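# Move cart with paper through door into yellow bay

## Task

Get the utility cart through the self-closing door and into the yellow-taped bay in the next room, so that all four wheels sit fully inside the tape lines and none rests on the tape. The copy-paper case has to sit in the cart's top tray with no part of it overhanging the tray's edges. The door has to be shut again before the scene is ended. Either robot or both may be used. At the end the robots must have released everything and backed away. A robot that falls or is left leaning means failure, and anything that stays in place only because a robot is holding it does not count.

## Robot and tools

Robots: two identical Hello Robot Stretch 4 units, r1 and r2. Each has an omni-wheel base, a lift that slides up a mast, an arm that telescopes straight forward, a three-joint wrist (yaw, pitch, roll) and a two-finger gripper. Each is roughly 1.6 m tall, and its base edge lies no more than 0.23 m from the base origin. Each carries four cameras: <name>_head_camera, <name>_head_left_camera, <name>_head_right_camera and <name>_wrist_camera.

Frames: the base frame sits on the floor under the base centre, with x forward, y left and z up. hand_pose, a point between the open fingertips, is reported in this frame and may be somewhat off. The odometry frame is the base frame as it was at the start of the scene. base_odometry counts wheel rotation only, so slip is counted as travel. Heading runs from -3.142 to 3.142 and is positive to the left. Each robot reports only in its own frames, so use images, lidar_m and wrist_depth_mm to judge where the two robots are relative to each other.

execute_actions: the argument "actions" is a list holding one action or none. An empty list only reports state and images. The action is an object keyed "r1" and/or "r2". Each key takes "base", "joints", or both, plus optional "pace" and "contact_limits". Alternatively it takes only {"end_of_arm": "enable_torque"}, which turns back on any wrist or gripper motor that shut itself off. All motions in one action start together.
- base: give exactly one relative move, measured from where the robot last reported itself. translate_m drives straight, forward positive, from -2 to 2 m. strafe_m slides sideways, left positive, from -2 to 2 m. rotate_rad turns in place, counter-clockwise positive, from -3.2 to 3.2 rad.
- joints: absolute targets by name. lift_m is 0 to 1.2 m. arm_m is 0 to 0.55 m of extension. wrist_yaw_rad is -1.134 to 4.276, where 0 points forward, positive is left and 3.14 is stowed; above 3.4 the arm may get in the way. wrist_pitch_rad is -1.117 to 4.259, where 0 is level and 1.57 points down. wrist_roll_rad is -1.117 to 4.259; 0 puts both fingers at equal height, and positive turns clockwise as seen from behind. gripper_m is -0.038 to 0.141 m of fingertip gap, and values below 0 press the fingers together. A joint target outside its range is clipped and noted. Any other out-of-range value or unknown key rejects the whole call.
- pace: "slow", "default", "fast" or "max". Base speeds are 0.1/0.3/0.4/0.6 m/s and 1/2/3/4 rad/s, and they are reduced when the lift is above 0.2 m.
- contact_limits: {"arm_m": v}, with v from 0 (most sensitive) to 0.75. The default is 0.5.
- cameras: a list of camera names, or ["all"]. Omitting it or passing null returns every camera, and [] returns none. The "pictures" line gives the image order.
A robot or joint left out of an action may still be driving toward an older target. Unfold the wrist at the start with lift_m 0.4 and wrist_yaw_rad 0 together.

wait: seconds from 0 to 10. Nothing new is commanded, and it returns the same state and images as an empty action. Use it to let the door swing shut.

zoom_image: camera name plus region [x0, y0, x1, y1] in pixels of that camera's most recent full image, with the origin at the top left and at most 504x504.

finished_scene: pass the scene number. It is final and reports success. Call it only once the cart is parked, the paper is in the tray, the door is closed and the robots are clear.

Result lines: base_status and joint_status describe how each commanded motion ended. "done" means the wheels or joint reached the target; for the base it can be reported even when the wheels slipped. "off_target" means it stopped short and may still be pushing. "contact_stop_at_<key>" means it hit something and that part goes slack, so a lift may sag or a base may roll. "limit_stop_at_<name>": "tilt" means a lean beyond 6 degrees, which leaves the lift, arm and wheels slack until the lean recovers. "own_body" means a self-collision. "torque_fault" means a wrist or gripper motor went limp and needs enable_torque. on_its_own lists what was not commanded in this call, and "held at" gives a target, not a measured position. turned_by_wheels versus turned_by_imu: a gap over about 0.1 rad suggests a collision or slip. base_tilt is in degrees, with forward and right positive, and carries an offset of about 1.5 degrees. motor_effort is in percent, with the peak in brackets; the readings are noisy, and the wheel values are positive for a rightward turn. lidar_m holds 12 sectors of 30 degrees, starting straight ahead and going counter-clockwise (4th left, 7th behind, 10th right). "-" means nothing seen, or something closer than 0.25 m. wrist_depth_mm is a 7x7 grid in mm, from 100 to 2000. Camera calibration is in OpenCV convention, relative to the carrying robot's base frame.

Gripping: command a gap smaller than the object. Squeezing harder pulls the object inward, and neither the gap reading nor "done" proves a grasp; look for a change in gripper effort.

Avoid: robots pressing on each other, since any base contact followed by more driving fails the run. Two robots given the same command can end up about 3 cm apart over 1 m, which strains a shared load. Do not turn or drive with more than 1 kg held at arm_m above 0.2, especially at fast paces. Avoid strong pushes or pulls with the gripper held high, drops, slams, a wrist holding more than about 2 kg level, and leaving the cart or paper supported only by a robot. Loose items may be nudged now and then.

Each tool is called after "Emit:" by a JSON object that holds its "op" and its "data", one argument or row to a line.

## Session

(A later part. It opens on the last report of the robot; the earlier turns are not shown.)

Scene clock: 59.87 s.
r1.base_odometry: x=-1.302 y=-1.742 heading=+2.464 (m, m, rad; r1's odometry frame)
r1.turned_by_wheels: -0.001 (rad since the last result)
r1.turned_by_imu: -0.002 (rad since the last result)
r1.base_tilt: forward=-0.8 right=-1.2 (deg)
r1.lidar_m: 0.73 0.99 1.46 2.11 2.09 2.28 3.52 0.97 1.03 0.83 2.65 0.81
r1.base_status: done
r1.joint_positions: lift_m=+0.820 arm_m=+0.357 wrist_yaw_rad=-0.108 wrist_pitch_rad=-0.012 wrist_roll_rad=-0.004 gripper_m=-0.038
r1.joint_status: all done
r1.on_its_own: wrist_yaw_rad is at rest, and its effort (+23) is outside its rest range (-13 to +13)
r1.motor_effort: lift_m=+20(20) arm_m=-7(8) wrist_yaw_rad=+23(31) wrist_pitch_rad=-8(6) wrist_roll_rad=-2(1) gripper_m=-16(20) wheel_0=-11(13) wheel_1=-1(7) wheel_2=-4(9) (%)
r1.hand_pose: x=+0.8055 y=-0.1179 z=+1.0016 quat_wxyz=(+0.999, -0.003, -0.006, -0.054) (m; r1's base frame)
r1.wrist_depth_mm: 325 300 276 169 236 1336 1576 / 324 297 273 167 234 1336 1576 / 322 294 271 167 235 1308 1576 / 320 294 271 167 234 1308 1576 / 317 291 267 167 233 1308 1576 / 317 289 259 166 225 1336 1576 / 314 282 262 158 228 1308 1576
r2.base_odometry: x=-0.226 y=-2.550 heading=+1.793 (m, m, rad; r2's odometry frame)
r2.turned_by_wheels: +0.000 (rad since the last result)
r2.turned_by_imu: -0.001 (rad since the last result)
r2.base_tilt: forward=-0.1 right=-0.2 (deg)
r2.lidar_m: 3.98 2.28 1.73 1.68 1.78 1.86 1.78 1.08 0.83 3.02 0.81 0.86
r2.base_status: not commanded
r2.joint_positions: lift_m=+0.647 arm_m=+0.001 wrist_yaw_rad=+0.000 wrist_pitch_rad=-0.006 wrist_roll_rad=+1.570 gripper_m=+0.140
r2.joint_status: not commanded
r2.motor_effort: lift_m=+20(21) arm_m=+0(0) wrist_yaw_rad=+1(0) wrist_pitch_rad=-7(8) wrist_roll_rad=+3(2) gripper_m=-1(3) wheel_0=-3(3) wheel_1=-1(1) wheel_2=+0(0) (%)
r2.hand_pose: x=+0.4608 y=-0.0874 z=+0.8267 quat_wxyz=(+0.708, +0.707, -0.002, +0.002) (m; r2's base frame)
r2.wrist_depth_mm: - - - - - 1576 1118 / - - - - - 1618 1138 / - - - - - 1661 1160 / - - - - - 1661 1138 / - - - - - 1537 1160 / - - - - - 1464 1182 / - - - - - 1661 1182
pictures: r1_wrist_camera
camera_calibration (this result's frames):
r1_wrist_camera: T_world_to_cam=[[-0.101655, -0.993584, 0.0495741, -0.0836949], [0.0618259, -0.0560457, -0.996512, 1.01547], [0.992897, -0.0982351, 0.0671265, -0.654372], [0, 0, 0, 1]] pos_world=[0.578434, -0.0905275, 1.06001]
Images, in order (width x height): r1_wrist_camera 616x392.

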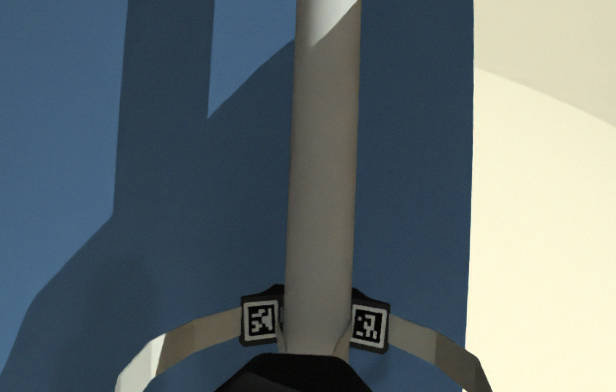

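Emit:
{"op": "execute_actions", "data": {
  "actions": [
    {"r1":{"base":{"strafe_m":0.078},"joints":{"arm_m":0.28,"wrist_yaw_rad":-0.25},"pace":"slow"}}
  ],
  "cameras": []
}}

Emit:
{"op": "execute_actions", "data": {
  "actions": [
    {"r1":{"base":{"strafe_m":0.1},"joints":{"arm_m":0.21,"wrist_yaw_rad":-0.4},"pace":"slow"},"r2":{"base":{"strafe_m":-0.25}}}
  ],
  "cameras": []
}}

Emit:
{"op": "execute_actions", "data": {
  "actions": [
    {"r1":{"base":{"strafe_m":0.106},"joints":{"arm_m":0.153,"wrist_yaw_rad":-0.55},"pace":"slow"},"r2":{"base":{"strafe_m":-0.25}}}
  ],
  "cameras": ["r1_wrist_camera","r2_head_camera","r2_head_right_camera"]
}}

Scene clock: 66.00 s.
r1.base_odometry: x=-1.351 y=-1.802 heading=+2.463 (m, m, rad; r1's odometry frame)
r1.turned_by_wheels: +0.000 (rad since the last result)
r1.turned_by_imu: +0.000 (rad since the last result)
r1.base_tilt: forward=-0.9 right=-1.2 (deg)
r1.lidar_m: 0.64 0.98 1.41 2.03 2.01 2.18 3.38 1.01 1.09 0.90 2.71 0.69
r1.base_status: done
r1.joint_positions: lift_m=+0.820 arm_m=+0.281 wrist_yaw_rad=-0.252 wrist_pitch_rad=-0.012 wrist_roll_rad=-0.004 gripper_m=-0.037
r1.joint_status: all done
r1.motor_effort: lift_m=+20(20) arm_m=-7(6) wrist_yaw_rad=+6(50) wrist_pitch_rad=-9(8) wrist_roll_rad=-1(1) gripper_m=-18(23) wheel_0=-7(12) wheel_1=+2(10) wheel_2=+1(10) (%)
r1.hand_pose: x=+0.7098 y=-0.1566 z=+1.0015 quat_wxyz=(+0.992, -0.003, -0.006, -0.126) (m; r1's base frame)
r1.wrist_depth_mm: 317 294 272 171 238 1708 - / 315 290 268 169 236 1756 - / 312 289 268 167 236 1756 - / 310 286 266 167 235 1708 - / 307 286 266 167 234 1756 - / 306 285 186 168 226 1756 - / 303 273 260 163 229 1756 -
r2.base_odometry: x=-0.226 y=-2.550 heading=+1.793 (m, m, rad; r2's odometry frame)
r2.turned_by_wheels: +0.000 (rad since the last result)
r2.turned_by_imu: -0.002 (rad since the last result)
r2.base_tilt: forward=+0.1 right=-0.1 (deg)
r2.lidar_m: 3.96 2.27 1.73 1.69 1.79 1.83 1.77 1.12 0.93 3.03 0.80 0.88
r2.base_status: not commanded
r2.joint_positions: lift_m=+0.647 arm_m=+0.001 wrist_yaw_rad=+0.000 wrist_pitch_rad=-0.006 wrist_roll_rad=+1.570 gripper_m=+0.140
r2.joint_status: not commanded
r2.motor_effort: lift_m=+21(21) arm_m=+0(1) wrist_yaw_rad=+0(1) wrist_pitch_rad=-7(6) wrist_roll_rad=+1(3) gripper_m=+2(1) wheel_0=-3(3) wheel_1=-1(1) wheel_2=+0(0) (%)
r2.hand_pose: x=+0.4608 y=-0.0874 z=+0.8267 quat_wxyz=(+0.708, +0.707, -0.002, +0.002) (m; r2's base frame)
r2.wrist_depth_mm: - - - - - 1661 1118 / - - - - - 1618 1138 / - - - - - 1618 1138 / - - - - - 1661 1160 / - - - - - 1499 1160 / - - - - - 1499 1182 / - - - - - 1661 1160
pictures: none
No camera images: the call's "cameras" was empty. Leave "cameras" out to get every camera's image.

Scene clock: 68.13 s.
r1.base_odometry: x=-1.414 y=-1.880 heading=+2.463 (m, m, rad; r1's odometry frame)
r1.turned_by_wheels: +0.000 (rad since the last result)
r1.turned_by_imu: +0.000 (rad since the last result)
r1.base_tilt: forward=-0.9 right=-1.3 (deg)
r1.lidar_m: 0.66 0.97 1.40 1.95 1.90 2.08 3.22 1.04 0.85 0.80 2.80 0.56
r1.base_status: done
r1.joint_positions: lift_m=+0.820 arm_m=+0.211 wrist_yaw_rad=-0.403 wrist_pitch_rad=-0.012 wrist_roll_rad=-0.004 gripper_m=-0.037
r1.joint_status: all done
r1.motor_effort: lift_m=+20(20) arm_m=-7(13) wrist_yaw_rad=+8(73) wrist_pitch_rad=-10(10) wrist_roll_rad=-1(2) gripper_m=-18(21) wheel_0=-7(9) wheel_1=+0(9) wheel_2=+1(11) (%)
r1.hand_pose: x=+0.6132 y=-0.1935 z=+1.0015 quat_wxyz=(+0.980, -0.003, -0.005, -0.200) (m; r1's base frame)
r1.wrist_depth_mm: 307 287 267 171 238 - - / 306 285 266 168 236 - - / 301 282 265 167 236 - - / 301 282 263 166 235 - - / 300 279 262 166 234 - - / 297 278 185 167 227 - - / 293 268 258 162 229 - -
r2.base_odometry: x=+0.018 y=-2.494 heading=+1.793 (m, m, rad; r2's odometry frame)
r2.turned_by_wheels: +0.000 (rad since the last result)
r2.turned_by_imu: -0.001 (rad since the last result)
r2.base_tilt: forward=+0.2 right=-0.3 (deg)
r2.lidar_m: 3.96 2.63 1.98 1.93 2.08 1.88 1.80 0.88 0.82 2.79 0.73 0.66
r2.base_status: done
r2.joint_positions: lift_m=+0.647 arm_m=+0.001 wrist_yaw_rad=+0.000 wrist_pitch_rad=-0.006 wrist_roll_rad=+1.570 gripper_m=+0.140
r2.joint_status: not commanded
r2.motor_effort: lift_m=+20(21) arm_m=+0(0) wrist_yaw_rad=+2(1) wrist_pitch_rad=-7(7) wrist_roll_rad=+3(3) gripper_m=+2(1) wheel_0=+1(9) wheel_1=+1(9) wheel_2=+0(0) (%)
r2.hand_pose: x=+0.4608 y=-0.0874 z=+0.8267 quat_wxyz=(+0.708, +0.707, -0.002, +0.002) (m; r2's base frame)
r2.wrist_depth_mm: - - - 842 - 854 866 / - - - - - 1618 1118 / - - - - - 1661 1160 / - - - - - 1708 1160 / - - - - - 1499 1160 / - - - - - 1499 1182 / - - - - - 1661 1160
pictures: none
No camera images: the call's "cameras" was empty. Leave "cameras" out to get every camera's image.

Scene clock: 70.33 s.
r1.base_odometry: x=-1.480 y=-1.962 heading=+2.462 (m, m, rad; r1's odometry frame)
r1.turned_by_wheels: +0.000 (rad since the last result)
r1.turned_by_imu: +0.000 (rad since the last result)
r1.base_tilt: forward=-0.8 right=-1.3 (deg)
r1.lidar_m: 0.62 1.05 1.35 1.84 1.82 1.99 3.04 1.12 0.72 0.70 2.91 0.48
r1.base_status: done
r1.joint_positions: lift_m=+0.820 arm_m=+0.154 wrist_yaw_rad=-0.553 wrist_pitch_rad=-0.012 wrist_roll_rad=-0.004 gripper_m=-0.037
r1.joint_status: all done
r1.motor_effort: lift_m=+20(20) arm_m=-6(14) wrist_yaw_rad=+8(80) wrist_pitch_rad=-9(10) wrist_roll_rad=-4(1) gripper_m=-17(25) wheel_0=-7(9) wheel_1=+0(8) wheel_2=+1(12) (%)
r1.hand_pose: x=+0.5247 y=-0.2258 z=+1.0016 quat_wxyz=(+0.962, -0.004, -0.005, -0.273) (m; r1's base frame)
r1.wrist_depth_mm: 300 282 267 171 240 - - / 297 281 265 169 237 - - / 297 278 263 167 237 - - / 293 277 262 166 236 - - / 293 274 260 167 235 - - / 291 273 185 167 229 - - / 287 265 256 162 229 - -
r2.base_odometry: x=+0.262 y=-2.439 heading=+1.793 (m, m, rad; r2's odometry frame)
r2.turned_by_wheels: +0.000 (rad since the last result)
r2.turned_by_imu: -0.002 (rad since the last result)
r2.base_tilt: forward=+0.0 right=-0.2 (deg)
r2.lidar_m: 0.54 2.96 2.24 2.18 2.33 1.86 0.92 0.75 0.70 2.54 0.69 0.54
r2.base_status: done
r2.joint_positions: lift_m=+0.647 arm_m=+0.001 wrist_yaw_rad=+0.000 wrist_pitch_rad=-0.006 wrist_roll_rad=+1.570 gripper_m=+0.140
r2.joint_status: not commanded
r2.motor_effort: lift_m=+20(21) arm_m=+0(0) wrist_yaw_rad=+0(2) wrist_pitch_rad=-6(7) wrist_roll_rad=+2(2) gripper_m=+2(2) wheel_0=+0(8) wheel_1=+0(9) wheel_2=+0(2) (%)
r2.hand_pose: x=+0.4608 y=-0.0874 z=+0.8267 quat_wxyz=(+0.708, +0.707, -0.002, +0.002) (m; r2's base frame)
r2.wrist_depth_mm: - 392 394 297 - 699 492 / - 424 427 304 - 707 500 / - 469 469 314 - 723 508 / - - - 325 345 330 329 / - - - - - 1499 1138 / - - - - - 1537 1182 / - - - - - 1661 1182
pictures: r1_wrist_camera, r2_head_camera, r2_head_right_camera
camera_calibration (this result's frames):
r1_wrist_camera: T_world_to_cam=[[-0.519477, -0.853044, 0.0495941, 0.0314691], [0.0316424, -0.0772043, -0.996513, 1.03783], [0.853899, -0.516096, 0.0670982, -0.407588], [0, 0, 0, 1]] pos_world=[0.331547, -0.103385, 1.06]
Images, in order (width x height): r1_wrist_camera 616x392, r2_head_camera 420x560, r2_head_right_camera 420x672.

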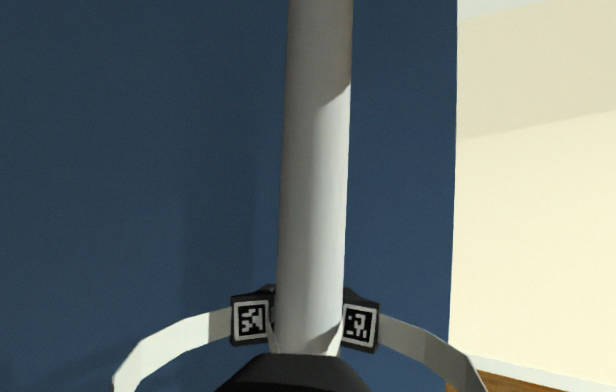

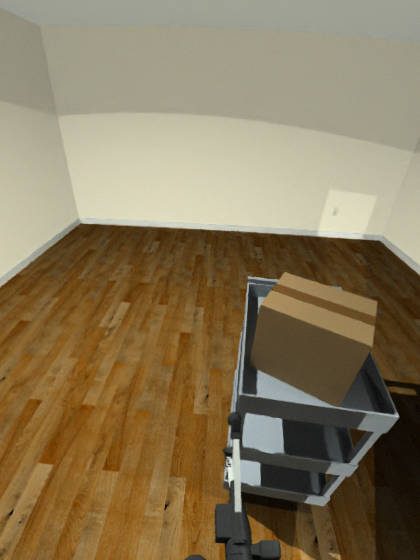

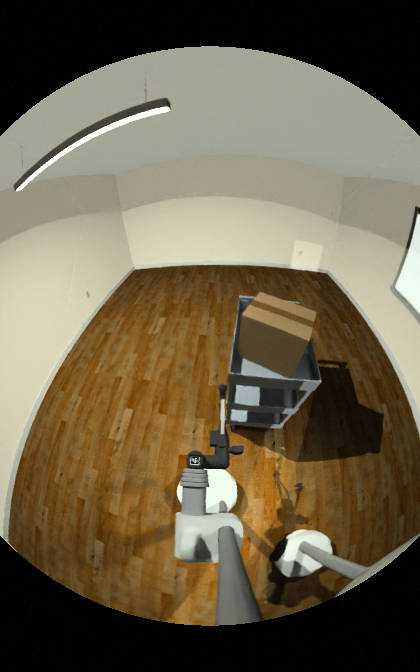

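Emit:
{"op": "execute_actions", "data": {
  "actions": [
    {"r1":{"base":{"strafe_m":0.119},"joints":{"arm_m":0.09,"wrist_yaw_rad":-0.63},"pace":"slow"},"r2":{"base":{"rotate_rad":-0.22}}}
  ],
  "cameras": []
}}

Emit:
{"op": "execute_actions", "data": {
  "actions": [
    {"r1":{"base":{"strafe_m":0.128},"joints":{"arm_m":0.046,"wrist_yaw_rad":-0.72},"pace":"slow"},"r2":{"base":{"strafe_m":-0.13},"joints":{"arm_m":0.12}}}
  ],
  "cameras": ["r1_wrist_camera","r2_wrist_camera","r2_head_camera"]
}}

Scene clock: 76.33 s.
r1.base_odometry: x=-1.555 y=-2.055 heading=+2.462 (m, m, rad; r1's odometry frame)
r1.turned_by_wheels: -0.001 (rad since the last result)
r1.turned_by_imu: -0.001 (rad since the last result)
r1.base_tilt: forward=-0.8 right=-1.2 (deg)
r1.lidar_m: 0.59 1.17 1.28 1.74 1.72 1.87 2.86 1.17 0.84 0.83 3.02 0.42
r1.base_status: done
r1.joint_positions: lift_m=+0.820 arm_m=+0.091 wrist_yaw_rad=-0.637 wrist_pitch_rad=-0.012 wrist_roll_rad=-0.004 gripper_m=-0.038
r1.joint_status: all done
r1.on_its_own: wrist_yaw_rad is at rest, and its effort (+21) is outside its rest range (-13 to +13)
r1.motor_effort: lift_m=+20(20) arm_m=-6(14) wrist_yaw_rad=+21(48) wrist_pitch_rad=-8(10) wrist_roll_rad=+0(3) gripper_m=-21(24) wheel_0=-8(9) wheel_1=+0(8) wheel_2=-1(5) (%)
r1.hand_pose: x=+0.4418 y=-0.2418 z=+1.0016 quat_wxyz=(+0.950, -0.004, -0.005, -0.313) (m; r1's base frame)
r1.wrist_depth_mm: 315 294 272 168 237 - - / 317 291 270 168 236 - - / 312 289 268 168 236 - - / 310 287 267 168 235 - - / 309 285 266 167 233 - - / 306 283 186 165 226 - - / 301 273 259 162 228 - -
r2.base_odometry: x=+0.262 y=-2.439 heading=+1.574 (m, m, rad; r2's odometry frame)
r2.turned_by_wheels: -0.220 (rad since the last result)
r2.turned_by_imu: -0.223 (rad since the last result)
r2.base_tilt: forward=+0.0 right=-0.2 (deg)
r2.lidar_m: 0.52 3.72 2.41 2.17 2.20 2.01 1.84 0.94 0.84 2.53 2.56 0.58
r2.base_status: done
r2.joint_positions: lift_m=+0.647 arm_m=+0.001 wrist_yaw_rad=+0.000 wrist_pitch_rad=-0.006 wrist_roll_rad=+1.570 gripper_m=+0.140
r2.joint_status: not commanded
r2.motor_effort: lift_m=+20(20) arm_m=+0(0) wrist_yaw_rad=+1(1) wrist_pitch_rad=-8(6) wrist_roll_rad=+2(3) gripper_m=-1(2) wheel_0=+1(5) wheel_1=-1(6) wheel_2=+3(7) (%)
r2.hand_pose: x=+0.4608 y=-0.0875 z=+0.8267 quat_wxyz=(+0.708, +0.707, -0.002, +0.002) (m; r2's base frame)
r2.wrist_depth_mm: - - - 349 - 661 492 / - 413 415 347 - 707 504 / - 439 442 347 - 723 512 / - 473 466 347 - 732 521 / - 500 488 345 - 640 521 / - - - 343 347 349 355 / - - - - - 1618 1160
pictures: none
No camera images: the call's "cameras" was empty. Leave "cameras" out to get every camera's image.

Scene clock: 78.77 s.
r1.base_odometry: x=-1.635 y=-2.154 heading=+2.461 (m, m, rad; r1's odometry frame)
r1.turned_by_wheels: -0.001 (rad since the last result)
r1.turned_by_imu: -0.001 (rad since the last result)
r1.base_tilt: forward=-0.9 right=-1.2 (deg)
r1.lidar_m: 0.59 1.12 1.23 1.61 1.58 1.74 2.65 1.28 0.84 0.85 0.41 0.37
r1.base_status: done
r1.joint_positions: lift_m=+0.820 arm_m=+0.047 wrist_yaw_rad=-0.731 wrist_pitch_rad=-0.012 wrist_roll_rad=-0.004 gripper_m=-0.038
r1.joint_status: all done
r1.on_its_own: wrist_yaw_rad is at rest, and its effort (+32) is outside its rest range (-13 to +13)
r1.motor_effort: lift_m=+20(20) arm_m=-5(14) wrist_yaw_rad=+32(49) wrist_pitch_rad=-9(9) wrist_roll_rad=-1(1) gripper_m=-17(23) wheel_0=-10(12) wheel_1=+2(6) wheel_2=-2(7) (%)
r1.hand_pose: x=+0.3741 y=-0.2577 z=+1.0016 quat_wxyz=(+0.934, -0.004, -0.005, -0.357) (m; r1's base frame)
r1.wrist_depth_mm: 332 304 277 171 236 - - / 332 301 276 169 234 - - / 329 300 274 167 232 - - / 327 297 271 166 232 - - / 324 296 270 165 230 - - / 319 291 259 164 224 - - / 317 290 264 146 227 - -
r2.base_odometry: x=+0.392 y=-2.439 heading=+1.574 (m, m, rad; r2's odometry frame)
r2.turned_by_wheels: +0.000 (rad since the last result)
r2.turned_by_imu: -0.001 (rad since the last result)
r2.base_tilt: forward=+0.2 right=-0.1 (deg)
r2.lidar_m: 0.54 3.97 2.58 2.32 2.33 2.00 1.87 0.89 0.83 2.39 2.43 0.58
r2.base_status: done
r2.joint_positions: lift_m=+0.647 arm_m=+0.119 wrist_yaw_rad=+0.000 wrist_pitch_rad=-0.006 wrist_roll_rad=+1.570 gripper_m=+0.140
r2.joint_status: all done
r2.motor_effort: lift_m=+20(20) arm_m=+8(8) wrist_yaw_rad=+0(1) wrist_pitch_rad=-7(6) wrist_roll_rad=+2(2) gripper_m=-2(2) wheel_0=+2(10) wheel_1=+0(9) wheel_2=+0(2) (%)
r2.hand_pose: x=+0.5779 y=-0.0874 z=+0.8267 quat_wxyz=(+0.708, +0.707, -0.002, +0.002) (m; r2's base frame)
r2.wrist_depth_mm: - - - 238 - 1576 449 / - - - 237 - 661 492 / 330 317 291 237 820 723 508 / 300 301 298 236 - 732 517 / 324 317 315 235 - 640 517 / 1921 338 332 234 235 647 517 / - 366 364 - - 1138 508
pictures: r1_wrist_camera, r2_head_camera, r2_wrist_camera
camera_calibration (this result's frames):
r1_wrist_camera: T_world_to_cam=[[-0.662527, -0.747395, 0.0495938, 0.00684841], [0.0174347, -0.0815792, -0.996514, 1.04433], [0.748835, -0.659353, 0.067079, -0.293029], [0, 0, 0, 1]] pos_world=[0.20576, -0.102896, 1.06]
r2_wrist_camera: T_world_to_cam=[[0.00744056, 0.0189008, -0.999794, 0.823189], [-0.048604, 0.998646, 0.0185174, 0.146757], [0.99879, 0.0484562, 0.00834914, -0.348002], [0, 0, 0, 1]] pos_world=[0.348589, -0.145254, 0.823208]
Images, in order (width x height): r1_wrist_camera 616x392, r2_head_camera 420x560, r2_wrist_camera 616x392.

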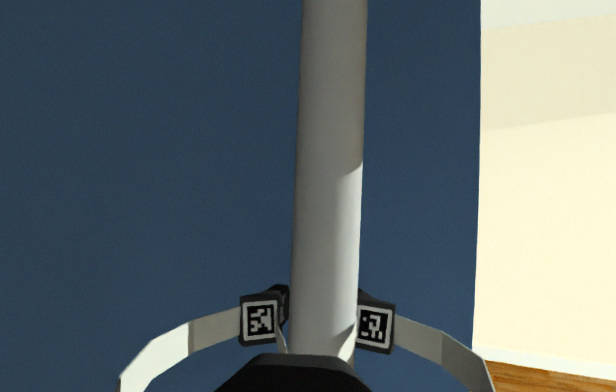

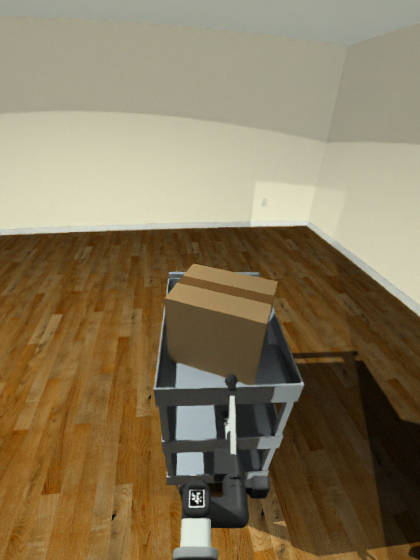

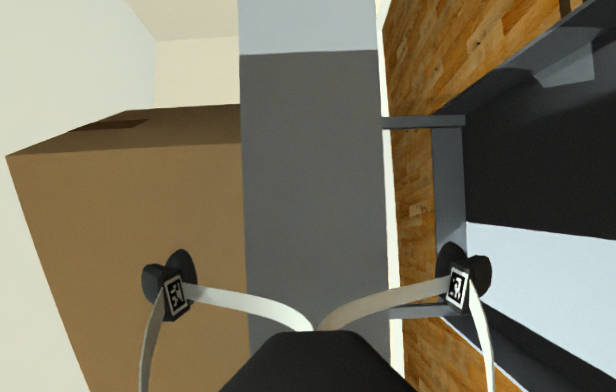

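Emit:
{"op": "execute_actions", "data": {
  "actions": [
    {"r1":{"base":{"strafe_m":0.13},"joints":{"arm_m":0.02,"wrist_yaw_rad":-0.86},"pace":"slow"},"r2":{"joints":{"arm_m":0.134,"gripper_m":0.03}}}
  ],
  "cameras": []
}}

Emit:
{"op": "execute_actions", "data": {
  "actions": [
    {"r1":{"base":{"strafe_m":0.08},"joints":{"wrist_yaw_rad":-0.96},"pace":"slow"},"r2":{"base":{"translate_m":-0.6}}}
  ],
  "cameras": ["r1_wrist_camera","r2_head_right_camera","r2_head_left_camera"]
}}

Scene clock: 85.20 s.
r1.base_odometry: x=-1.717 y=-2.255 heading=+2.461 (m, m, rad; r1's odometry frame)
r1.turned_by_wheels: +0.000 (rad since the last result)
r1.turned_by_imu: +0.000 (rad since the last result)
r1.base_tilt: forward=-0.9 right=-1.2 (deg)
r1.lidar_m: 0.63 1.09 1.19 1.49 1.45 1.59 2.44 1.40 0.96 0.95 0.35 0.35
r1.base_status: done
r1.joint_positions: lift_m=+0.820 arm_m=+0.021 wrist_yaw_rad=-0.864 wrist_pitch_rad=-0.013 wrist_roll_rad=-0.004 gripper_m=-0.037
r1.joint_status: all done
r1.motor_effort: lift_m=+20(20) arm_m=-6(18) wrist_yaw_rad=+13(83) wrist_pitch_rad=-8(10) wrist_roll_rad=+0(1) gripper_m=-19(24) wheel_0=-6(14) wheel_1=+2(8) wheel_2=+0(10) (%)
r1.hand_pose: x=+0.3128 y=-0.2761 z=+1.0016 quat_wxyz=(+0.908, -0.005, -0.005, -0.419) (m; r1's base frame)
r1.wrist_depth_mm: 336 306 278 170 236 - - / 336 303 276 169 236 - - / 330 301 273 169 235 - - / 327 297 271 167 232 - - / 327 296 271 166 231 - - / 322 293 186 165 223 - - / 320 281 265 163 226 - -
r2.base_odometry: x=+0.392 y=-2.439 heading=+1.574 (m, m, rad; r2's odometry frame)
r2.turned_by_wheels: +0.000 (rad since the last result)
r2.turned_by_imu: -0.002 (rad since the last result)
r2.base_tilt: forward=+0.2 right=-0.2 (deg)
r2.lidar_m: 0.53 3.96 2.53 2.31 2.34 2.01 1.84 0.93 0.97 2.40 2.42 0.57
r2.base_status: not commanded
r2.joint_positions: lift_m=+0.647 arm_m=+0.134 wrist_yaw_rad=+0.001 wrist_pitch_rad=-0.004 wrist_roll_rad=+1.570 gripper_m=+0.031
r2.joint_status: all done
r2.motor_effort: lift_m=+20(20) arm_m=+2(8) wrist_yaw_rad=-4(12) wrist_pitch_rad=-13(13) wrist_roll_rad=+3(2) gripper_m=-22(23) wheel_0=-1(2) wheel_1=-1(1) wheel_2=+2(3) (%)
r2.hand_pose: x=+0.5931 y=-0.0870 z=+0.8261 quat_wxyz=(+0.708, +0.707, -0.001, +0.002) (m; r2's base frame)
r2.wrist_depth_mm: - - - 206 - 1618 449 / - - 418 206 - 661 484 / 278 265 256 206 788 723 504 / 268 270 265 204 - 723 512 / 287 287 218 204 204 732 512 / 309 298 191 204 204 181 517 / 334 327 329 - - 1118 508
pictures: none
No camera images: the call's "cameras" was empty. Leave "cameras" out to get every camera's image.

Scene clock: 88.67 s.
r1.base_odometry: x=-1.767 y=-2.317 heading=+2.460 (m, m, rad; r1's odometry frame)
r1.turned_by_wheels: +0.000 (rad since the last result)
r1.turned_by_imu: +0.000 (rad since the last result)
r1.base_tilt: forward=-0.9 right=-1.2 (deg)
r1.lidar_m: 0.69 1.04 1.16 1.41 1.39 1.53 2.37 4.71 0.94 0.89 0.33 0.31
r1.base_status: done
r1.joint_positions: lift_m=+0.820 arm_m=+0.021 wrist_yaw_rad=-0.963 wrist_pitch_rad=-0.013 wrist_roll_rad=-0.004 gripper_m=-0.037
r1.joint_status: all done
r1.motor_effort: lift_m=+20(20) arm_m=-6(6) wrist_yaw_rad=+8(58) wrist_pitch_rad=-8(10) wrist_roll_rad=+0(2) gripper_m=-21(24) wheel_0=-7(9) wheel_1=+2(6) wheel_2=+1(8) (%)
r1.hand_pose: x=+0.2850 y=-0.2867 z=+1.0017 quat_wxyz=(+0.886, -0.005, -0.005, -0.463) (m; r1's base frame)
r1.wrist_depth_mm: 330 301 274 171 236 809 - / 329 298 274 169 235 798 - / 324 297 273 167 235 798 - / 320 294 271 167 232 788 - / 320 291 267 167 232 778 - / 317 289 186 167 225 778 - / 314 277 263 162 225 - -
r2.base_odometry: x=+0.394 y=-3.038 heading=+1.573 (m, m, rad; r2's odometry frame)
r2.turned_by_wheels: +0.000 (rad since the last result)
r2.turned_by_imu: -0.002 (rad since the last result)
r2.base_tilt: forward=+0.1 right=-0.1 (deg)
r2.lidar_m: 0.53 3.82 2.45 2.21 2.11 1.33 1.25 1.05 0.71 0.69 2.51 0.56
r2.base_status: done
r2.joint_positions: lift_m=+0.647 arm_m=+0.134 wrist_yaw_rad=-0.003 wrist_pitch_rad=-0.004 wrist_roll_rad=+1.570 gripper_m=+0.030
r2.joint_status: not commanded
r2.motor_effort: lift_m=+20(20) arm_m=+1(2) wrist_yaw_rad=+8(16) wrist_pitch_rad=-14(15) wrist_roll_rad=+2(4) gripper_m=-20(27) wheel_0=-4(10) wheel_1=-2(7) wheel_2=+2(19) (%)
r2.hand_pose: x=+0.5929 y=-0.0882 z=+0.8261 quat_wxyz=(+0.708, +0.707, -0.002, +0.000) (m; r2's base frame)
r2.wrist_depth_mm: - - 189 187 - 1576 462 / - 379 291 191 741 661 496 / 251 251 245 194 196 715 504 / 265 266 258 198 199 732 508 / 291 291 211 202 202 723 512 / 320 309 191 206 204 181 512 / - 349 351 - - 1756 473
pictures: r1_wrist_camera, r2_head_left_camera, r2_head_right_camera
camera_calibration (this result's frames):
r1_wrist_camera: T_world_to_cam=[[-0.816394, -0.575362, 0.0495963, 0.0192961], [-0.00157531, -0.0836625, -0.996493, 1.0484], [0.577494, -0.813609, 0.0673952, -0.24115], [0, 0, 0, 1]] pos_world=[0.156667, -0.0973875, 1.06002]
Images, in order (width x height): r1_wrist_camera 616x392, r2_head_left_camera 420x672, r2_head_right_camera 420x672.

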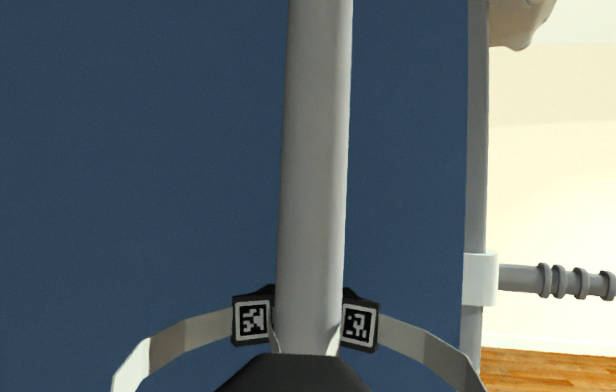

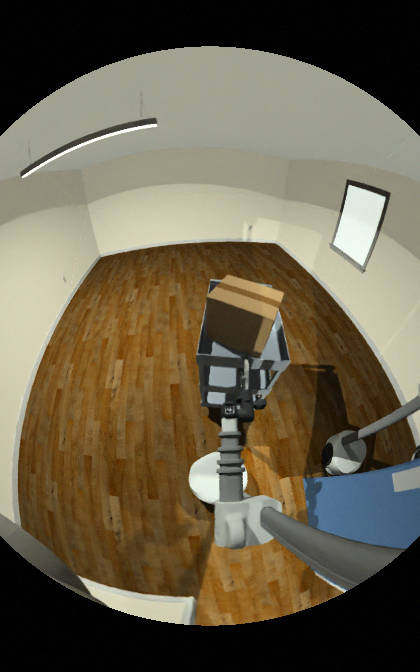

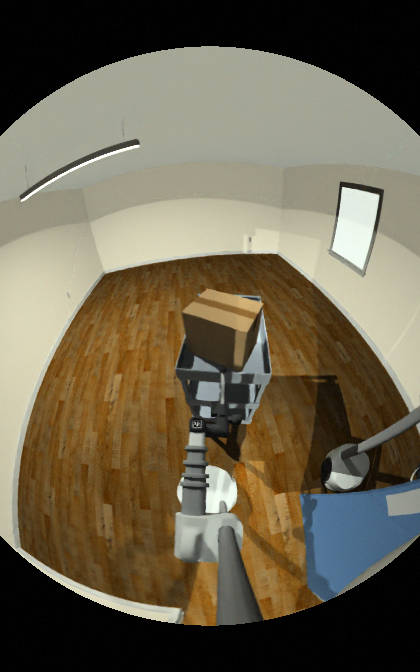

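Emit:
{"op": "execute_actions", "data": {
  "actions": [
    {"r2":{"base":{"rotate_rad":0.1},"pace":"slow"}}
  ],
  "cameras": []
}}

Emit:
{"op": "execute_actions", "data": {
  "actions": [
    {"r2":{"base":{"translate_m":-0.85}}}
  ],
  "cameras": ["r2_head_right_camera","r2_head_left_camera"]
}}

Scene clock: 91.37 s.
r1.base_odometry: x=-1.767 y=-2.317 heading=+2.460 (m, m, rad; r1's odometry frame)
r1.turned_by_wheels: +0.000 (rad since the last result)
r1.turned_by_imu: +0.000 (rad since the last result)
r1.base_tilt: forward=-0.8 right=-1.3 (deg)
r1.lidar_m: 0.68 1.05 1.15 1.41 1.39 1.53 2.34 4.72 0.98 0.90 0.33 0.32
r1.base_status: not commanded
r1.joint_positions: lift_m=+0.820 arm_m=+0.021 wrist_yaw_rad=-0.963 wrist_pitch_rad=-0.013 wrist_roll_rad=-0.004 gripper_m=-0.037
r1.joint_status: not commanded
r1.motor_effort: lift_m=+20(20) arm_m=-6(6) wrist_yaw_rad=+9(8) wrist_pitch_rad=-8(9) wrist_roll_rad=-1(2) gripper_m=-18(22) wheel_0=-7(7) wheel_1=+2(2) wheel_2=+1(1) (%)
r1.hand_pose: x=+0.2850 y=-0.2867 z=+1.0017 quat_wxyz=(+0.886, -0.005, -0.005, -0.463) (m; r1's base frame)
r1.wrist_depth_mm: 330 303 276 171 236 778 - / 329 298 274 169 236 788 - / 325 296 272 167 234 788 - / 322 294 271 167 233 778 - / 319 291 267 167 232 768 - / 317 290 186 167 225 778 - / 314 277 264 162 225 759 -
r2.base_odometry: x=+0.394 y=-3.039 heading=+1.673 (m, m, rad; r2's odometry frame)
r2.turned_by_wheels: +0.099 (rad since the last result)
r2.turned_by_imu: +0.085 (rad since the last result)
r2.base_tilt: forward=+0.0 right=-0.2 (deg)
r2.lidar_m: 0.56 3.42 2.36 2.22 1.89 1.30 1.29 0.94 0.70 0.71 2.55 0.55
r2.base_status: done
r2.joint_positions: lift_m=+0.647 arm_m=+0.134 wrist_yaw_rad=-0.005 wrist_pitch_rad=-0.004 wrist_roll_rad=+1.570 gripper_m=+0.030
r2.joint_status: not commanded
r2.on_its_own: wrist_yaw_rad is at rest, and its effort (+17) is outside its rest range (-13 to +13)
r2.motor_effort: lift_m=+20(20) arm_m=+1(1) wrist_yaw_rad=+17(71) wrist_pitch_rad=-12(14) wrist_roll_rad=+3(1) gripper_m=-16(27) wheel_0=-2(14) wheel_1=-1(10) wheel_2=-5(17) (%)
r2.hand_pose: x=+0.5927 y=-0.0889 z=+0.8262 quat_wxyz=(+0.708, +0.707, -0.003, +0.000) (m; r2's base frame)
r2.wrist_depth_mm: - - 170 167 170 640 488 / 291 281 177 175 178 707 500 / 237 235 185 182 185 715 508 / 260 263 252 189 192 723 512 / 297 297 211 198 199 683 512 / 368 322 193 206 204 517 500 / - 397 397 - - 1661 442
pictures: none
No camera images: the call's "cameras" was empty. Leave "cameras" out to get every camera's image.

Scene clock: 95.70 s.
r1.base_odometry: x=-1.767 y=-2.317 heading=+2.460 (m, m, rad; r1's odometry frame)
r1.turned_by_wheels: +0.000 (rad since the last result)
r1.turned_by_imu: +0.000 (rad since the last result)
r1.base_tilt: forward=-0.9 right=-1.2 (deg)
r1.lidar_m: 0.68 1.06 1.15 1.42 1.38 1.52 2.36 4.72 4.22 0.77 0.33 0.33
r1.base_status: not commanded
r1.joint_positions: lift_m=+0.820 arm_m=+0.021 wrist_yaw_rad=-0.963 wrist_pitch_rad=-0.013 wrist_roll_rad=-0.004 gripper_m=-0.037
r1.joint_status: not commanded
r1.motor_effort: lift_m=+20(20) arm_m=-6(6) wrist_yaw_rad=+8(8) wrist_pitch_rad=-10(10) wrist_roll_rad=-1(1) gripper_m=-18(18) wheel_0=-7(7) wheel_1=+3(3) wheel_2=+1(1) (%)
r1.hand_pose: x=+0.2850 y=-0.2867 z=+1.0017 quat_wxyz=(+0.886, -0.005, -0.005, -0.463) (m; r1's base frame)
r1.wrist_depth_mm: 330 301 274 171 236 - - / 327 298 274 169 235 - - / 325 297 272 167 235 - - / 322 293 270 167 233 661 - / 320 291 266 167 232 640 - / 317 290 186 167 226 634 866 / 312 276 263 162 226 574 554
r2.base_odometry: x=+0.481 y=-3.884 heading=+1.673 (m, m, rad; r2's odometry frame)
r2.turned_by_wheels: +0.001 (rad since the last result)
r2.turned_by_imu: +0.005 (rad since the last result)
r2.base_tilt: forward=+0.0 right=-0.2 (deg)
r2.lidar_m: 0.53 3.29 2.29 2.05 0.60 0.49 3.37 3.41 0.68 0.66 0.69 0.56
r2.base_status: done
r2.joint_positions: lift_m=+0.647 arm_m=+0.134 wrist_yaw_rad=+0.007 wrist_pitch_rad=-0.004 wrist_roll_rad=+1.569 gripper_m=+0.030
r2.joint_status: not commanded
r2.on_its_own: wrist_yaw_rad is at rest, and its effort (-19) is outside its rest range (-13 to +13)
r2.motor_effort: lift_m=+20(20) arm_m=+1(1) wrist_yaw_rad=-19(28) wrist_pitch_rad=-14(15) wrist_roll_rad=+3(3) gripper_m=-21(27) wheel_0=+1(13) wheel_1=+0(8) wheel_2=+6(19) (%)
r2.hand_pose: x=+0.5937 y=-0.0854 z=+0.8261 quat_wxyz=(+0.708, +0.707, +0.001, +0.004) (m; r2's base frame)
r2.wrist_depth_mm: - - - 198 - 1576 445 / - - 340 200 768 661 496 / 256 258 251 200 - 715 504 / 267 268 263 202 - 723 508 / 287 287 213 203 203 732 512 / 312 301 202 204 204 181 517 / 1118 334 336 - - 1661 500
pictures: r2_head_left_camera, r2_head_right_camera
Images, in order (width x height): r2_head_left_camera 420x672, r2_head_right_camera 420x672.

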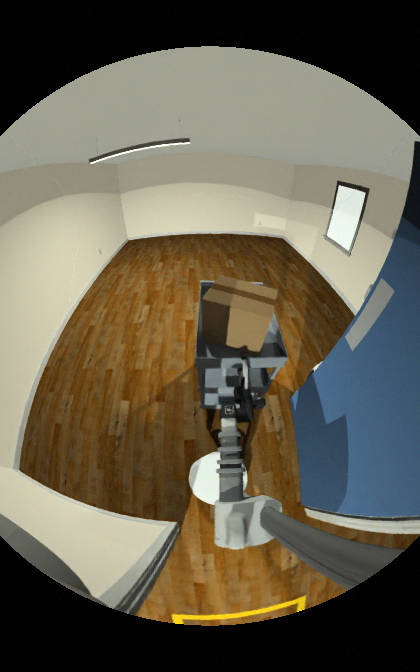

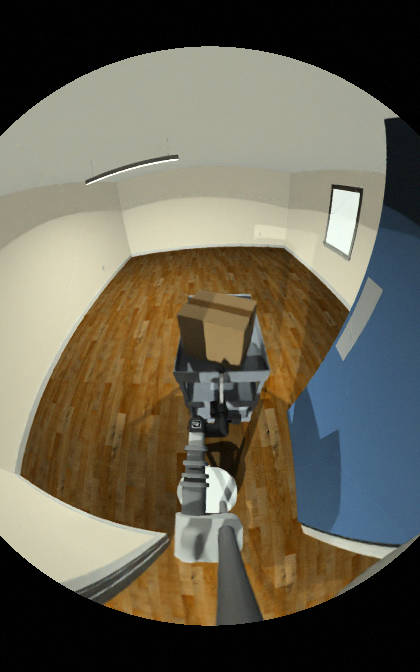

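Emit:
{"op": "execute_actions", "data": {
  "actions": [
    {"r2":{"base":{"strafe_m":-0.08},"pace":"slow"}}
  ],
  "cameras": []
}}

Emit:
{"op": "execute_actions", "data": {
  "actions": [
    {"r2":{"base":{"translate_m":-0.9}}}
  ],
  "cameras": ["r2_head_right_camera","r2_head_left_camera"]
}}

Scene clock: 100.00 s.
r1.base_odometry: x=-1.767 y=-2.317 heading=+2.460 (m, m, rad; r1's odometry frame)
r1.turned_by_wheels: +0.000 (rad since the last result)
r1.turned_by_imu: +0.000 (rad since the last result)
r1.base_tilt: forward=-0.9 right=-1.2 (deg)
r1.lidar_m: 0.67 1.05 1.14 1.41 1.39 1.53 2.35 4.73 4.23 0.74 0.32 0.32
r1.base_status: not commanded
r1.joint_positions: lift_m=+0.820 arm_m=+0.021 wrist_yaw_rad=-0.963 wrist_pitch_rad=-0.013 wrist_roll_rad=-0.004 gripper_m=-0.037
r1.joint_status: not commanded
r1.motor_effort: lift_m=+20(20) arm_m=-6(6) wrist_yaw_rad=+8(7) wrist_pitch_rad=-10(7) wrist_roll_rad=+0(1) gripper_m=-20(18) wheel_0=-7(7) wheel_1=+3(2) wheel_2=+1(1) (%)
r1.hand_pose: x=+0.2850 y=-0.2867 z=+1.0017 quat_wxyz=(+0.886, -0.005, -0.005, -0.463) (m; r1's base frame)
r1.wrist_depth_mm: 329 301 276 171 237 - - / 325 300 276 169 236 - - / 325 297 271 168 233 - - / 322 294 270 167 233 627 - / 320 291 268 167 231 603 - / 317 290 186 167 224 597 854 / 314 278 264 162 225 525 517
r2.base_odometry: x=+0.560 y=-3.876 heading=+1.674 (m, m, rad; r2's odometry frame)
r2.turned_by_wheels: +0.001 (rad since the last result)
r2.turned_by_imu: +0.001 (rad since the last result)
r2.base_tilt: forward=+0.1 right=-0.2 (deg)
r2.lidar_m: 0.53 3.42 2.38 2.00 0.56 0.53 3.35 3.42 0.62 0.57 0.61 0.56
r2.base_status: done
r2.joint_positions: lift_m=+0.647 arm_m=+0.134 wrist_yaw_rad=+0.008 wrist_pitch_rad=-0.004 wrist_roll_rad=+1.569 gripper_m=+0.030
r2.joint_status: not commanded
r2.on_its_own: wrist_yaw_rad is at rest, and its effort (-24) is outside its rest range (-13 to +13)
r2.motor_effort: lift_m=+20(20) arm_m=+1(1) wrist_yaw_rad=-24(47) wrist_pitch_rad=-11(13) wrist_roll_rad=+2(3) gripper_m=-21(27) wheel_0=+9(16) wheel_1=+0(4) wheel_2=+5(5) (%)
r2.hand_pose: x=+0.5939 y=-0.0850 z=+0.8263 quat_wxyz=(+0.708, +0.707, +0.001, +0.005) (m; r2's base frame)
r2.wrist_depth_mm: - - - 216 - 1576 1098 / - - - 213 - 1537 477 / 322 298 262 210 778 683 508 / 271 271 266 208 - 723 512 / 286 286 281 204 205 741 512 / 301 294 193 203 202 181 512 / 320 315 315 - 750 676 517
pictures: none
No camera images: the call's "cameras" was empty. Leave "cameras" out to get every camera's image.

Scene clock: 104.50 s.
r1.base_odometry: x=-1.767 y=-2.317 heading=+2.460 (m, m, rad; r1's odometry frame)
r1.turned_by_wheels: +0.000 (rad since the last result)
r1.turned_by_imu: +0.000 (rad since the last result)
r1.base_tilt: forward=-0.9 right=-1.2 (deg)
r1.lidar_m: 0.69 1.04 1.14 1.41 1.39 1.51 2.36 4.71 4.22 3.36 0.34 0.32
r1.base_status: not commanded
r1.joint_positions: lift_m=+0.820 arm_m=+0.021 wrist_yaw_rad=-0.963 wrist_pitch_rad=-0.013 wrist_roll_rad=-0.004 gripper_m=-0.037
r1.joint_status: not commanded
r1.motor_effort: lift_m=+20(20) arm_m=-6(6) wrist_yaw_rad=+8(7) wrist_pitch_rad=-6(7) wrist_roll_rad=-1(2) gripper_m=-18(22) wheel_0=-7(7) wheel_1=+3(2) wheel_2=+1(1) (%)
r1.hand_pose: x=+0.2850 y=-0.2867 z=+1.0017 quat_wxyz=(+0.886, -0.005, -0.005, -0.463) (m; r1's base frame)
r1.wrist_depth_mm: 329 301 276 171 237 - - / 329 298 274 169 235 - - / 327 297 271 167 235 - - / 322 296 270 167 233 - - / 319 291 268 167 232 - - / 315 289 186 167 224 - - / 314 278 264 162 226 - -
r2.base_odometry: x=+0.653 y=-4.771 heading=+1.674 (m, m, rad; r2's odometry frame)
r2.turned_by_wheels: -0.001 (rad since the last result)
r2.turned_by_imu: -0.007 (rad since the last result)
r2.base_tilt: forward=+0.2 right=-0.2 (deg)
r2.lidar_m: 0.51 0.52 0.47 1.12 2.25 2.59 2.43 2.52 2.68 1.91 0.74 0.58
r2.base_status: done
r2.joint_positions: lift_m=+0.647 arm_m=+0.134 wrist_yaw_rad=-0.003 wrist_pitch_rad=-0.004 wrist_roll_rad=+1.569 gripper_m=+0.031
r2.joint_status: not commanded
r2.motor_effort: lift_m=+20(20) arm_m=+1(1) wrist_yaw_rad=+10(35) wrist_pitch_rad=-14(15) wrist_roll_rad=+2(3) gripper_m=-23(27) wheel_0=-6(12) wheel_1=-2(9) wheel_2=+2(20) (%)
r2.hand_pose: x=+0.5929 y=-0.0883 z=+0.8261 quat_wxyz=(+0.708, +0.707, -0.002, +0.000) (m; r2's base frame)
r2.wrist_depth_mm: 976 1008 931 216 1025 1078 991 / - - - 213 - 1499 484 / 315 294 263 210 788 691 504 / 270 272 267 207 - 723 508 / 286 287 279 205 205 732 517 / 301 297 191 204 203 181 517 / 320 317 317 - 750 683 512
pictures: r2_head_left_camera, r2_head_right_camera
Images, in order (width x height): r2_head_left_camera 420x672, r2_head_right_camera 420x672.

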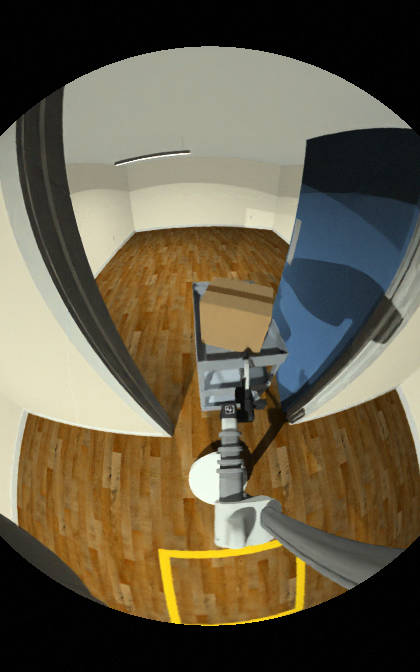

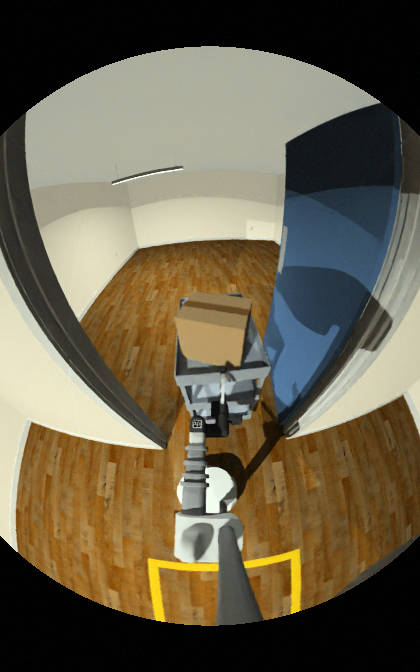

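Emit:
{"op": "execute_actions", "data": {
  "actions": [
    {"r2":{"base":{"translate_m":-1.1}}}
  ],
  "cameras": ["r2_head_right_camera","r2_head_left_camera"]
}}

Scene clock: 113.07 s.
r1.base_odometry: x=-1.767 y=-2.317 heading=+2.460 (m, m, rad; r1's odometry frame)
r1.turned_by_wheels: +0.000 (rad since the last result)
r1.turned_by_imu: +0.000 (rad since the last result)
r1.base_tilt: forward=-0.8 right=-1.3 (deg)
r1.lidar_m: 0.68 1.06 1.15 1.42 1.37 1.52 2.35 4.73 4.23 3.36 0.31 0.33
r1.base_status: not commanded
r1.joint_positions: lift_m=+0.820 arm_m=+0.021 wrist_yaw_rad=-0.963 wrist_pitch_rad=-0.013 wrist_roll_rad=-0.004 gripper_m=-0.037
r1.joint_status: not commanded
r1.motor_effort: lift_m=+20(20) arm_m=-6(6) wrist_yaw_rad=+8(8) wrist_pitch_rad=-9(8) wrist_roll_rad=+0(1) gripper_m=-20(18) wheel_0=-7(7) wheel_1=+2(3) wheel_2=+1(1) (%)
r1.hand_pose: x=+0.2850 y=-0.2867 z=+1.0017 quat_wxyz=(+0.886, -0.005, -0.005, -0.463) (m; r1's base frame)
r1.wrist_depth_mm: 329 301 274 170 237 - - / 329 298 274 169 236 - - / 325 297 271 167 234 - - / 322 293 270 167 233 - - / 319 291 268 167 232 - - / 317 290 186 167 225 - - / 312 277 263 162 224 - -
r2.base_odometry: x=+0.766 y=-5.865 heading=+1.674 (m, m, rad; r2's odometry frame)
r2.turned_by_wheels: +0.000 (rad since the last result)
r2.turned_by_imu: +0.002 (rad since the last result)
r2.base_tilt: forward=+0.1 right=-0.3 (deg)
r2.lidar_m: 0.53 1.45 1.92 2.11 2.05 1.39 1.35 1.37 1.84 2.61 2.19 0.58
r2.base_status: done
r2.joint_positions: lift_m=+0.647 arm_m=+0.134 wrist_yaw_rad=+0.005 wrist_pitch_rad=-0.004 wrist_roll_rad=+1.569 gripper_m=+0.030
r2.joint_status: not commanded
r2.on_its_own: wrist_yaw_rad is at rest, and its effort (-15) is outside its rest range (-13 to +13)
r2.motor_effort: lift_m=+20(20) arm_m=+1(1) wrist_yaw_rad=-15(19) wrist_pitch_rad=-13(16) wrist_roll_rad=+3(4) gripper_m=-23(26) wheel_0=+0(9) wheel_1=-1(7) wheel_2=+3(16) (%)
r2.hand_pose: x=+0.5936 y=-0.0859 z=+0.8261 quat_wxyz=(+0.708, +0.707, +0.000, +0.003) (m; r2's base frame)
r2.wrist_depth_mm: 1098 1138 1098 203 1098 1205 442 / 1464 1397 384 203 1397 683 492 / 267 260 253 203 778 715 504 / 268 268 263 204 - 723 512 / 287 287 213 203 204 741 512 / 309 300 191 204 203 180 517 / 340 329 329 - 1060 842 504
pictures: r2_head_left_camera, r2_head_right_camera
Images, in order (width x height): r2_head_left_camera 420x672, r2_head_right_camera 420x672.

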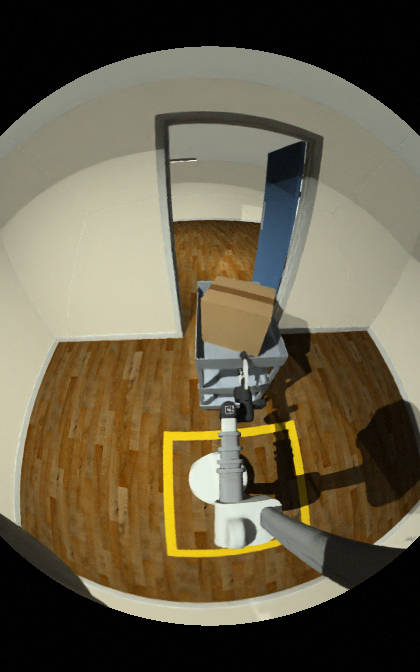

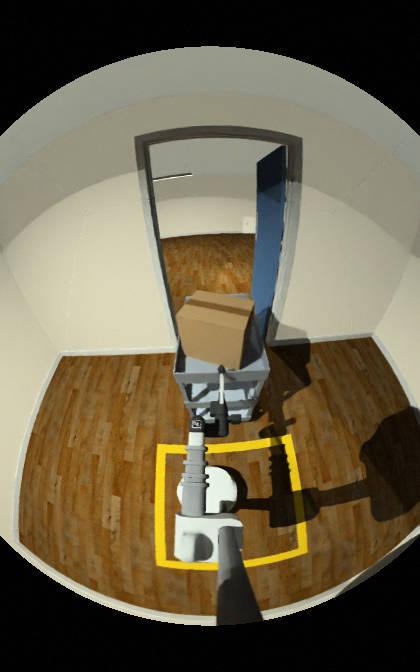

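Emit:
{"op": "execute_actions", "data": {
  "actions": [
    {"r1":{"joints":{"gripper_m":0.14}},"r2":{"base":{"translate_m":-1.0},"joints":{"arm_m":0.08}}}
  ],
  "cameras": ["r2_head_camera","r1_head_right_camera"]
}}

Emit:
{"op": "execute_actions", "data": {
  "actions": [
    {"r2":{"joints":{"gripper_m":0.14}}}
  ],
  "cameras": []
}}

Emit:
{"op": "execute_actions", "data": {
  "actions": [
    {"r2":{"base":{"translate_m":-0.04},"joints":{"arm_m":0.004}}}
  ],
  "cameras": ["r2_head_camera","r2_head_left_camera"]
}}

Scene clock: 121.07 s.
r1.base_odometry: x=-1.767 y=-2.317 heading=+2.460 (m, m, rad; r1's odometry frame)
r1.turned_by_wheels: +0.000 (rad since the last result)
r1.turned_by_imu: +0.000 (rad since the last result)
r1.base_tilt: forward=-0.9 right=-1.3 (deg)
r1.lidar_m: 1.07 1.05 1.15 1.42 1.38 1.52 2.35 4.72 4.22 3.38 2.84 1.35
r1.base_status: not commanded
r1.joint_positions: lift_m=+0.820 arm_m=+0.021 wrist_yaw_rad=-0.960 wrist_pitch_rad=-0.013 wrist_roll_rad=-0.004 gripper_m=+0.140
r1.joint_status: all done
r1.motor_effort: lift_m=+20(20) arm_m=-6(6) wrist_yaw_rad=+2(14) wrist_pitch_rad=-8(7) wrist_roll_rad=+0(1) gripper_m=+1(21) wheel_0=-5(7) wheel_1=+3(3) wheel_2=+1(1) (%)
r1.hand_pose: x=+0.2856 y=-0.2865 z=+1.0017 quat_wxyz=(+0.887, -0.005, -0.005, -0.462) (m; r1's base frame)
r1.wrist_depth_mm: 1042 1336 - - - - - / 1025 1366 - - - - - / 1042 1397 - - - - - / 1060 1397 - - - - - / 1078 1397 - - - - - / 1060 211 1863 - - - - / 1098 1336 - 148 - - -
r2.base_odometry: x=+0.870 y=-6.859 heading=+1.674 (m, m, rad; r2's odometry frame)
r2.turned_by_wheels: +0.000 (rad since the last result)
r2.turned_by_imu: -0.002 (rad since the last result)
r2.base_tilt: forward=+0.3 right=-0.1 (deg)
r2.lidar_m: 0.49 2.48 2.18 1.87 0.55 0.37 0.35 0.37 0.49 1.19 2.72 0.51
r2.base_status: done
r2.joint_positions: lift_m=+0.647 arm_m=+0.081 wrist_yaw_rad=+0.005 wrist_pitch_rad=-0.003 wrist_roll_rad=+1.569 gripper_m=+0.030
r2.joint_status: all done
r2.motor_effort: lift_m=+20(20) arm_m=-8(18) wrist_yaw_rad=-12(38) wrist_pitch_rad=-15(16) wrist_roll_rad=+4(3) gripper_m=-23(29) wheel_0=-1(10) wheel_1=-1(9) wheel_2=+4(23) (%)
r2.hand_pose: x=+0.5412 y=-0.0861 z=+0.8259 quat_wxyz=(+0.708, +0.707, +0.001, +0.003) (m; r2's base frame)
r2.wrist_depth_mm: - - - 198 - 1576 442 / - - 340 199 768 661 500 / 256 257 251 200 - 707 504 / 266 268 262 202 - 723 508 / 287 289 212 202 203 723 512 / 312 303 193 204 204 181 517 / 1118 336 334 - - 1708 504
pictures: r1_head_right_camera, r2_head_camera
Images, in order (width x height): r1_head_right_camera 420x672, r2_head_camera 420x560.

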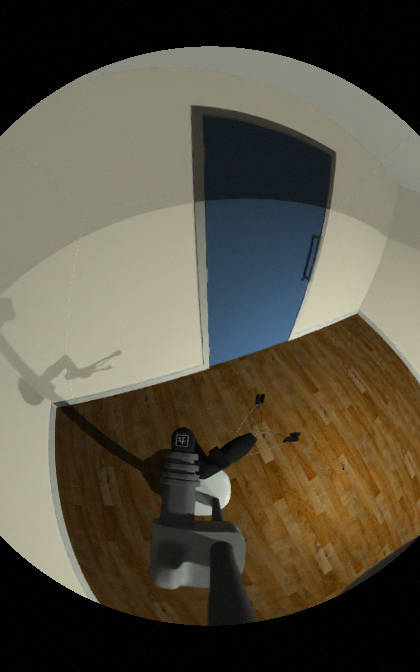

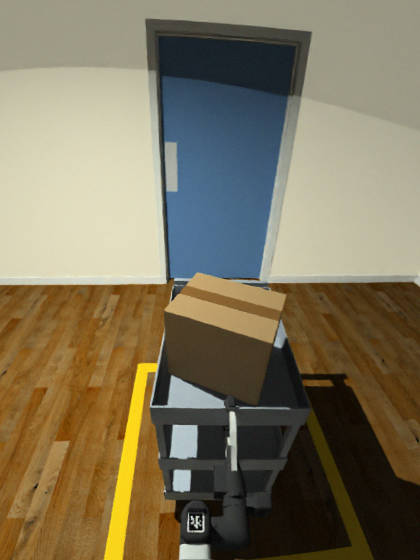

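Scene clock: 123.17 s.
r1.base_odometry: x=-1.767 y=-2.317 heading=+2.460 (m, m, rad; r1's odometry frame)
r1.turned_by_wheels: +0.000 (rad since the last result)
r1.turned_by_imu: +0.000 (rad since the last result)
r1.base_tilt: forward=-0.9 right=-1.3 (deg)
r1.lidar_m: 1.07 1.05 1.14 1.41 1.39 1.53 2.36 4.71 4.23 3.36 2.86 1.37
r1.base_status: not commanded
r1.joint_positions: lift_m=+0.820 arm_m=+0.021 wrist_yaw_rad=-0.960 wrist_pitch_rad=-0.013 wrist_roll_rad=-0.004 gripper_m=+0.140
r1.joint_status: not commanded
r1.motor_effort: lift_m=+20(20) arm_m=-6(6) wrist_yaw_rad=+1(2) wrist_pitch_rad=-7(6) wrist_roll_rad=+0(1) gripper_m=+0(0) wheel_0=-5(5) wheel_1=+3(3) wheel_2=+1(1) (%)
r1.hand_pose: x=+0.2856 y=-0.2865 z=+1.0017 quat_wxyz=(+0.887, -0.005, -0.005, -0.462) (m; r1's base frame)
r1.wrist_depth_mm: 1060 1366 - - - - - / 1025 1366 - - - - - / 1060 1397 - - - - - / 1042 1397 - - - - - / 1060 1430 - - - - - / 1060 211 1921 - - - - / 1078 1336 - 149 - - -
r2.base_odometry: x=+0.870 y=-6.859 heading=+1.674 (m, m, rad; r2's odometry frame)
r2.turned_by_wheels: +0.000 (rad since the last result)
r2.turned_by_imu: -0.001 (rad since the last result)
r2.base_tilt: forward=+0.0 right=-0.2 (deg)
r2.lidar_m: 0.50 2.48 2.15 1.86 0.55 0.37 0.35 0.37 0.49 1.20 2.73 0.52
r2.base_status: not commanded
r2.joint_positions: lift_m=+0.647 arm_m=+0.081 wrist_yaw_rad=+0.000 wrist_pitch_rad=-0.006 wrist_roll_rad=+1.570 gripper_m=+0.140
r2.joint_status: all done
r2.motor_effort: lift_m=+20(20) arm_m=-5(8) wrist_yaw_rad=+0(13) wrist_pitch_rad=-8(15) wrist_roll_rad=+3(4) gripper_m=+4(20) wheel_0=-1(1) wheel_1=-1(1) wheel_2=+3(4) (%)
r2.hand_pose: x=+0.5403 y=-0.0873 z=+0.8266 quat_wxyz=(+0.708, +0.707, -0.002, +0.002) (m; r2's base frame)
r2.wrist_depth_mm: - - - 215 - 1618 433 / - - 466 217 788 661 504 / 297 285 274 218 - 723 508 / 283 283 281 219 - 732 512 / 304 301 297 220 - 640 521 / 334 324 221 221 220 640 517 / - 353 353 - - 1708 504
pictures: none
No camera images: the call's "cameras" was empty. Leave "cameras" out to get every camera's image.

Scene clock: 124.33 s.
r1.base_odometry: x=-1.767 y=-2.317 heading=+2.460 (m, m, rad; r1's odometry frame)
r1.turned_by_wheels: +0.000 (rad since the last result)
r1.turned_by_imu: +0.000 (rad since the last result)
r1.base_tilt: forward=-0.9 right=-1.2 (deg)
r1.lidar_m: 1.06 1.05 1.15 1.41 1.38 1.50 2.36 4.72 4.24 3.36 2.83 1.38
r1.base_status: not commanded
r1.joint_positions: lift_m=+0.820 arm_m=+0.021 wrist_yaw_rad=-0.960 wrist_pitch_rad=-0.013 wrist_roll_rad=-0.004 gripper_m=+0.140
r1.joint_status: not commanded
r1.motor_effort: lift_m=+20(20) arm_m=-6(6) wrist_yaw_rad=+2(1) wrist_pitch_rad=-9(7) wrist_roll_rad=-1(1) gripper_m=-1(2) wheel_0=-5(5) wheel_1=+3(3) wheel_2=+1(1) (%)
r1.hand_pose: x=+0.2856 y=-0.2865 z=+1.0017 quat_wxyz=(+0.887, -0.005, -0.005, -0.462) (m; r1's base frame)
r1.wrist_depth_mm: 1060 1336 - - - - - / 1042 1366 - - - - - / 1042 1397 - - - - - / 1060 1430 - - - - - / 1060 1397 - - - - - / 1060 211 1921 - - - - / 1078 1366 - 148 - - -
r2.base_odometry: x=+0.874 y=-6.899 heading=+1.674 (m, m, rad; r2's odometry frame)
r2.turned_by_wheels: +0.000 (rad since the last result)
r2.turned_by_imu: -0.001 (rad since the last result)
r2.base_tilt: forward=+0.1 right=-0.2 (deg)
r2.lidar_m: 0.54 2.51 2.18 1.68 0.49 0.34 0.31 0.31 0.43 1.05 2.74 0.57
r2.base_status: done
r2.joint_positions: lift_m=+0.647 arm_m=+0.005 wrist_yaw_rad=+0.000 wrist_pitch_rad=-0.006 wrist_roll_rad=+1.570 gripper_m=+0.140
r2.joint_status: all done
r2.motor_effort: lift_m=+20(20) arm_m=-9(10) wrist_yaw_rad=+0(0) wrist_pitch_rad=-7(7) wrist_roll_rad=+3(2) gripper_m=+0(3) wheel_0=-2(5) wheel_1=-1(5) wheel_2=+0(10) (%)
r2.hand_pose: x=+0.4649 y=-0.0875 z=+0.8267 quat_wxyz=(+0.708, +0.707, -0.002, +0.002) (m; r2's base frame)
r2.wrist_depth_mm: - - - 327 336 404 379 / - - - 329 - 668 500 / - 462 436 330 917 723 508 / - 399 399 332 - 741 512 / - 427 424 334 - 640 512 / - 473 449 334 904 640 521 / - - 496 - - 1661 504
pictures: r2_head_camera, r2_head_left_camera
Images, in order (width x height): r2_head_camera 420x560, r2_head_left_camera 420x672.

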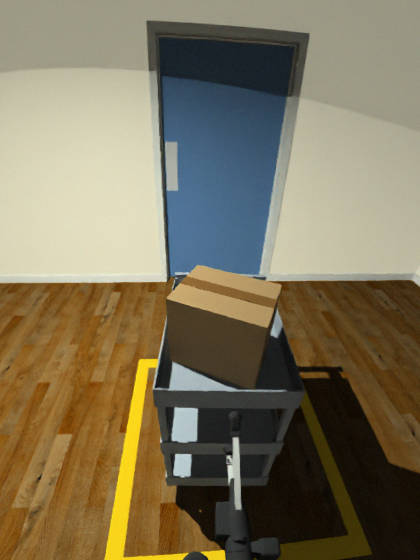

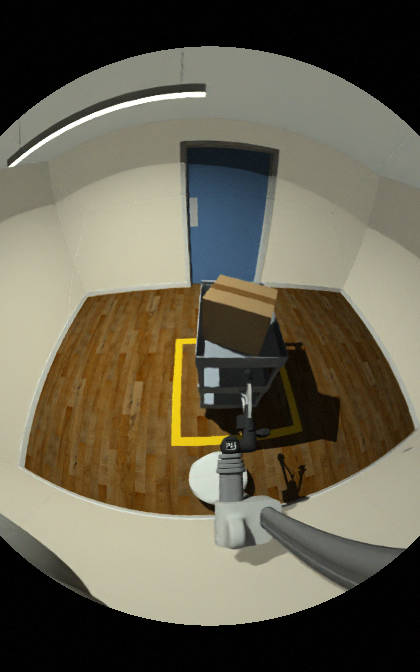

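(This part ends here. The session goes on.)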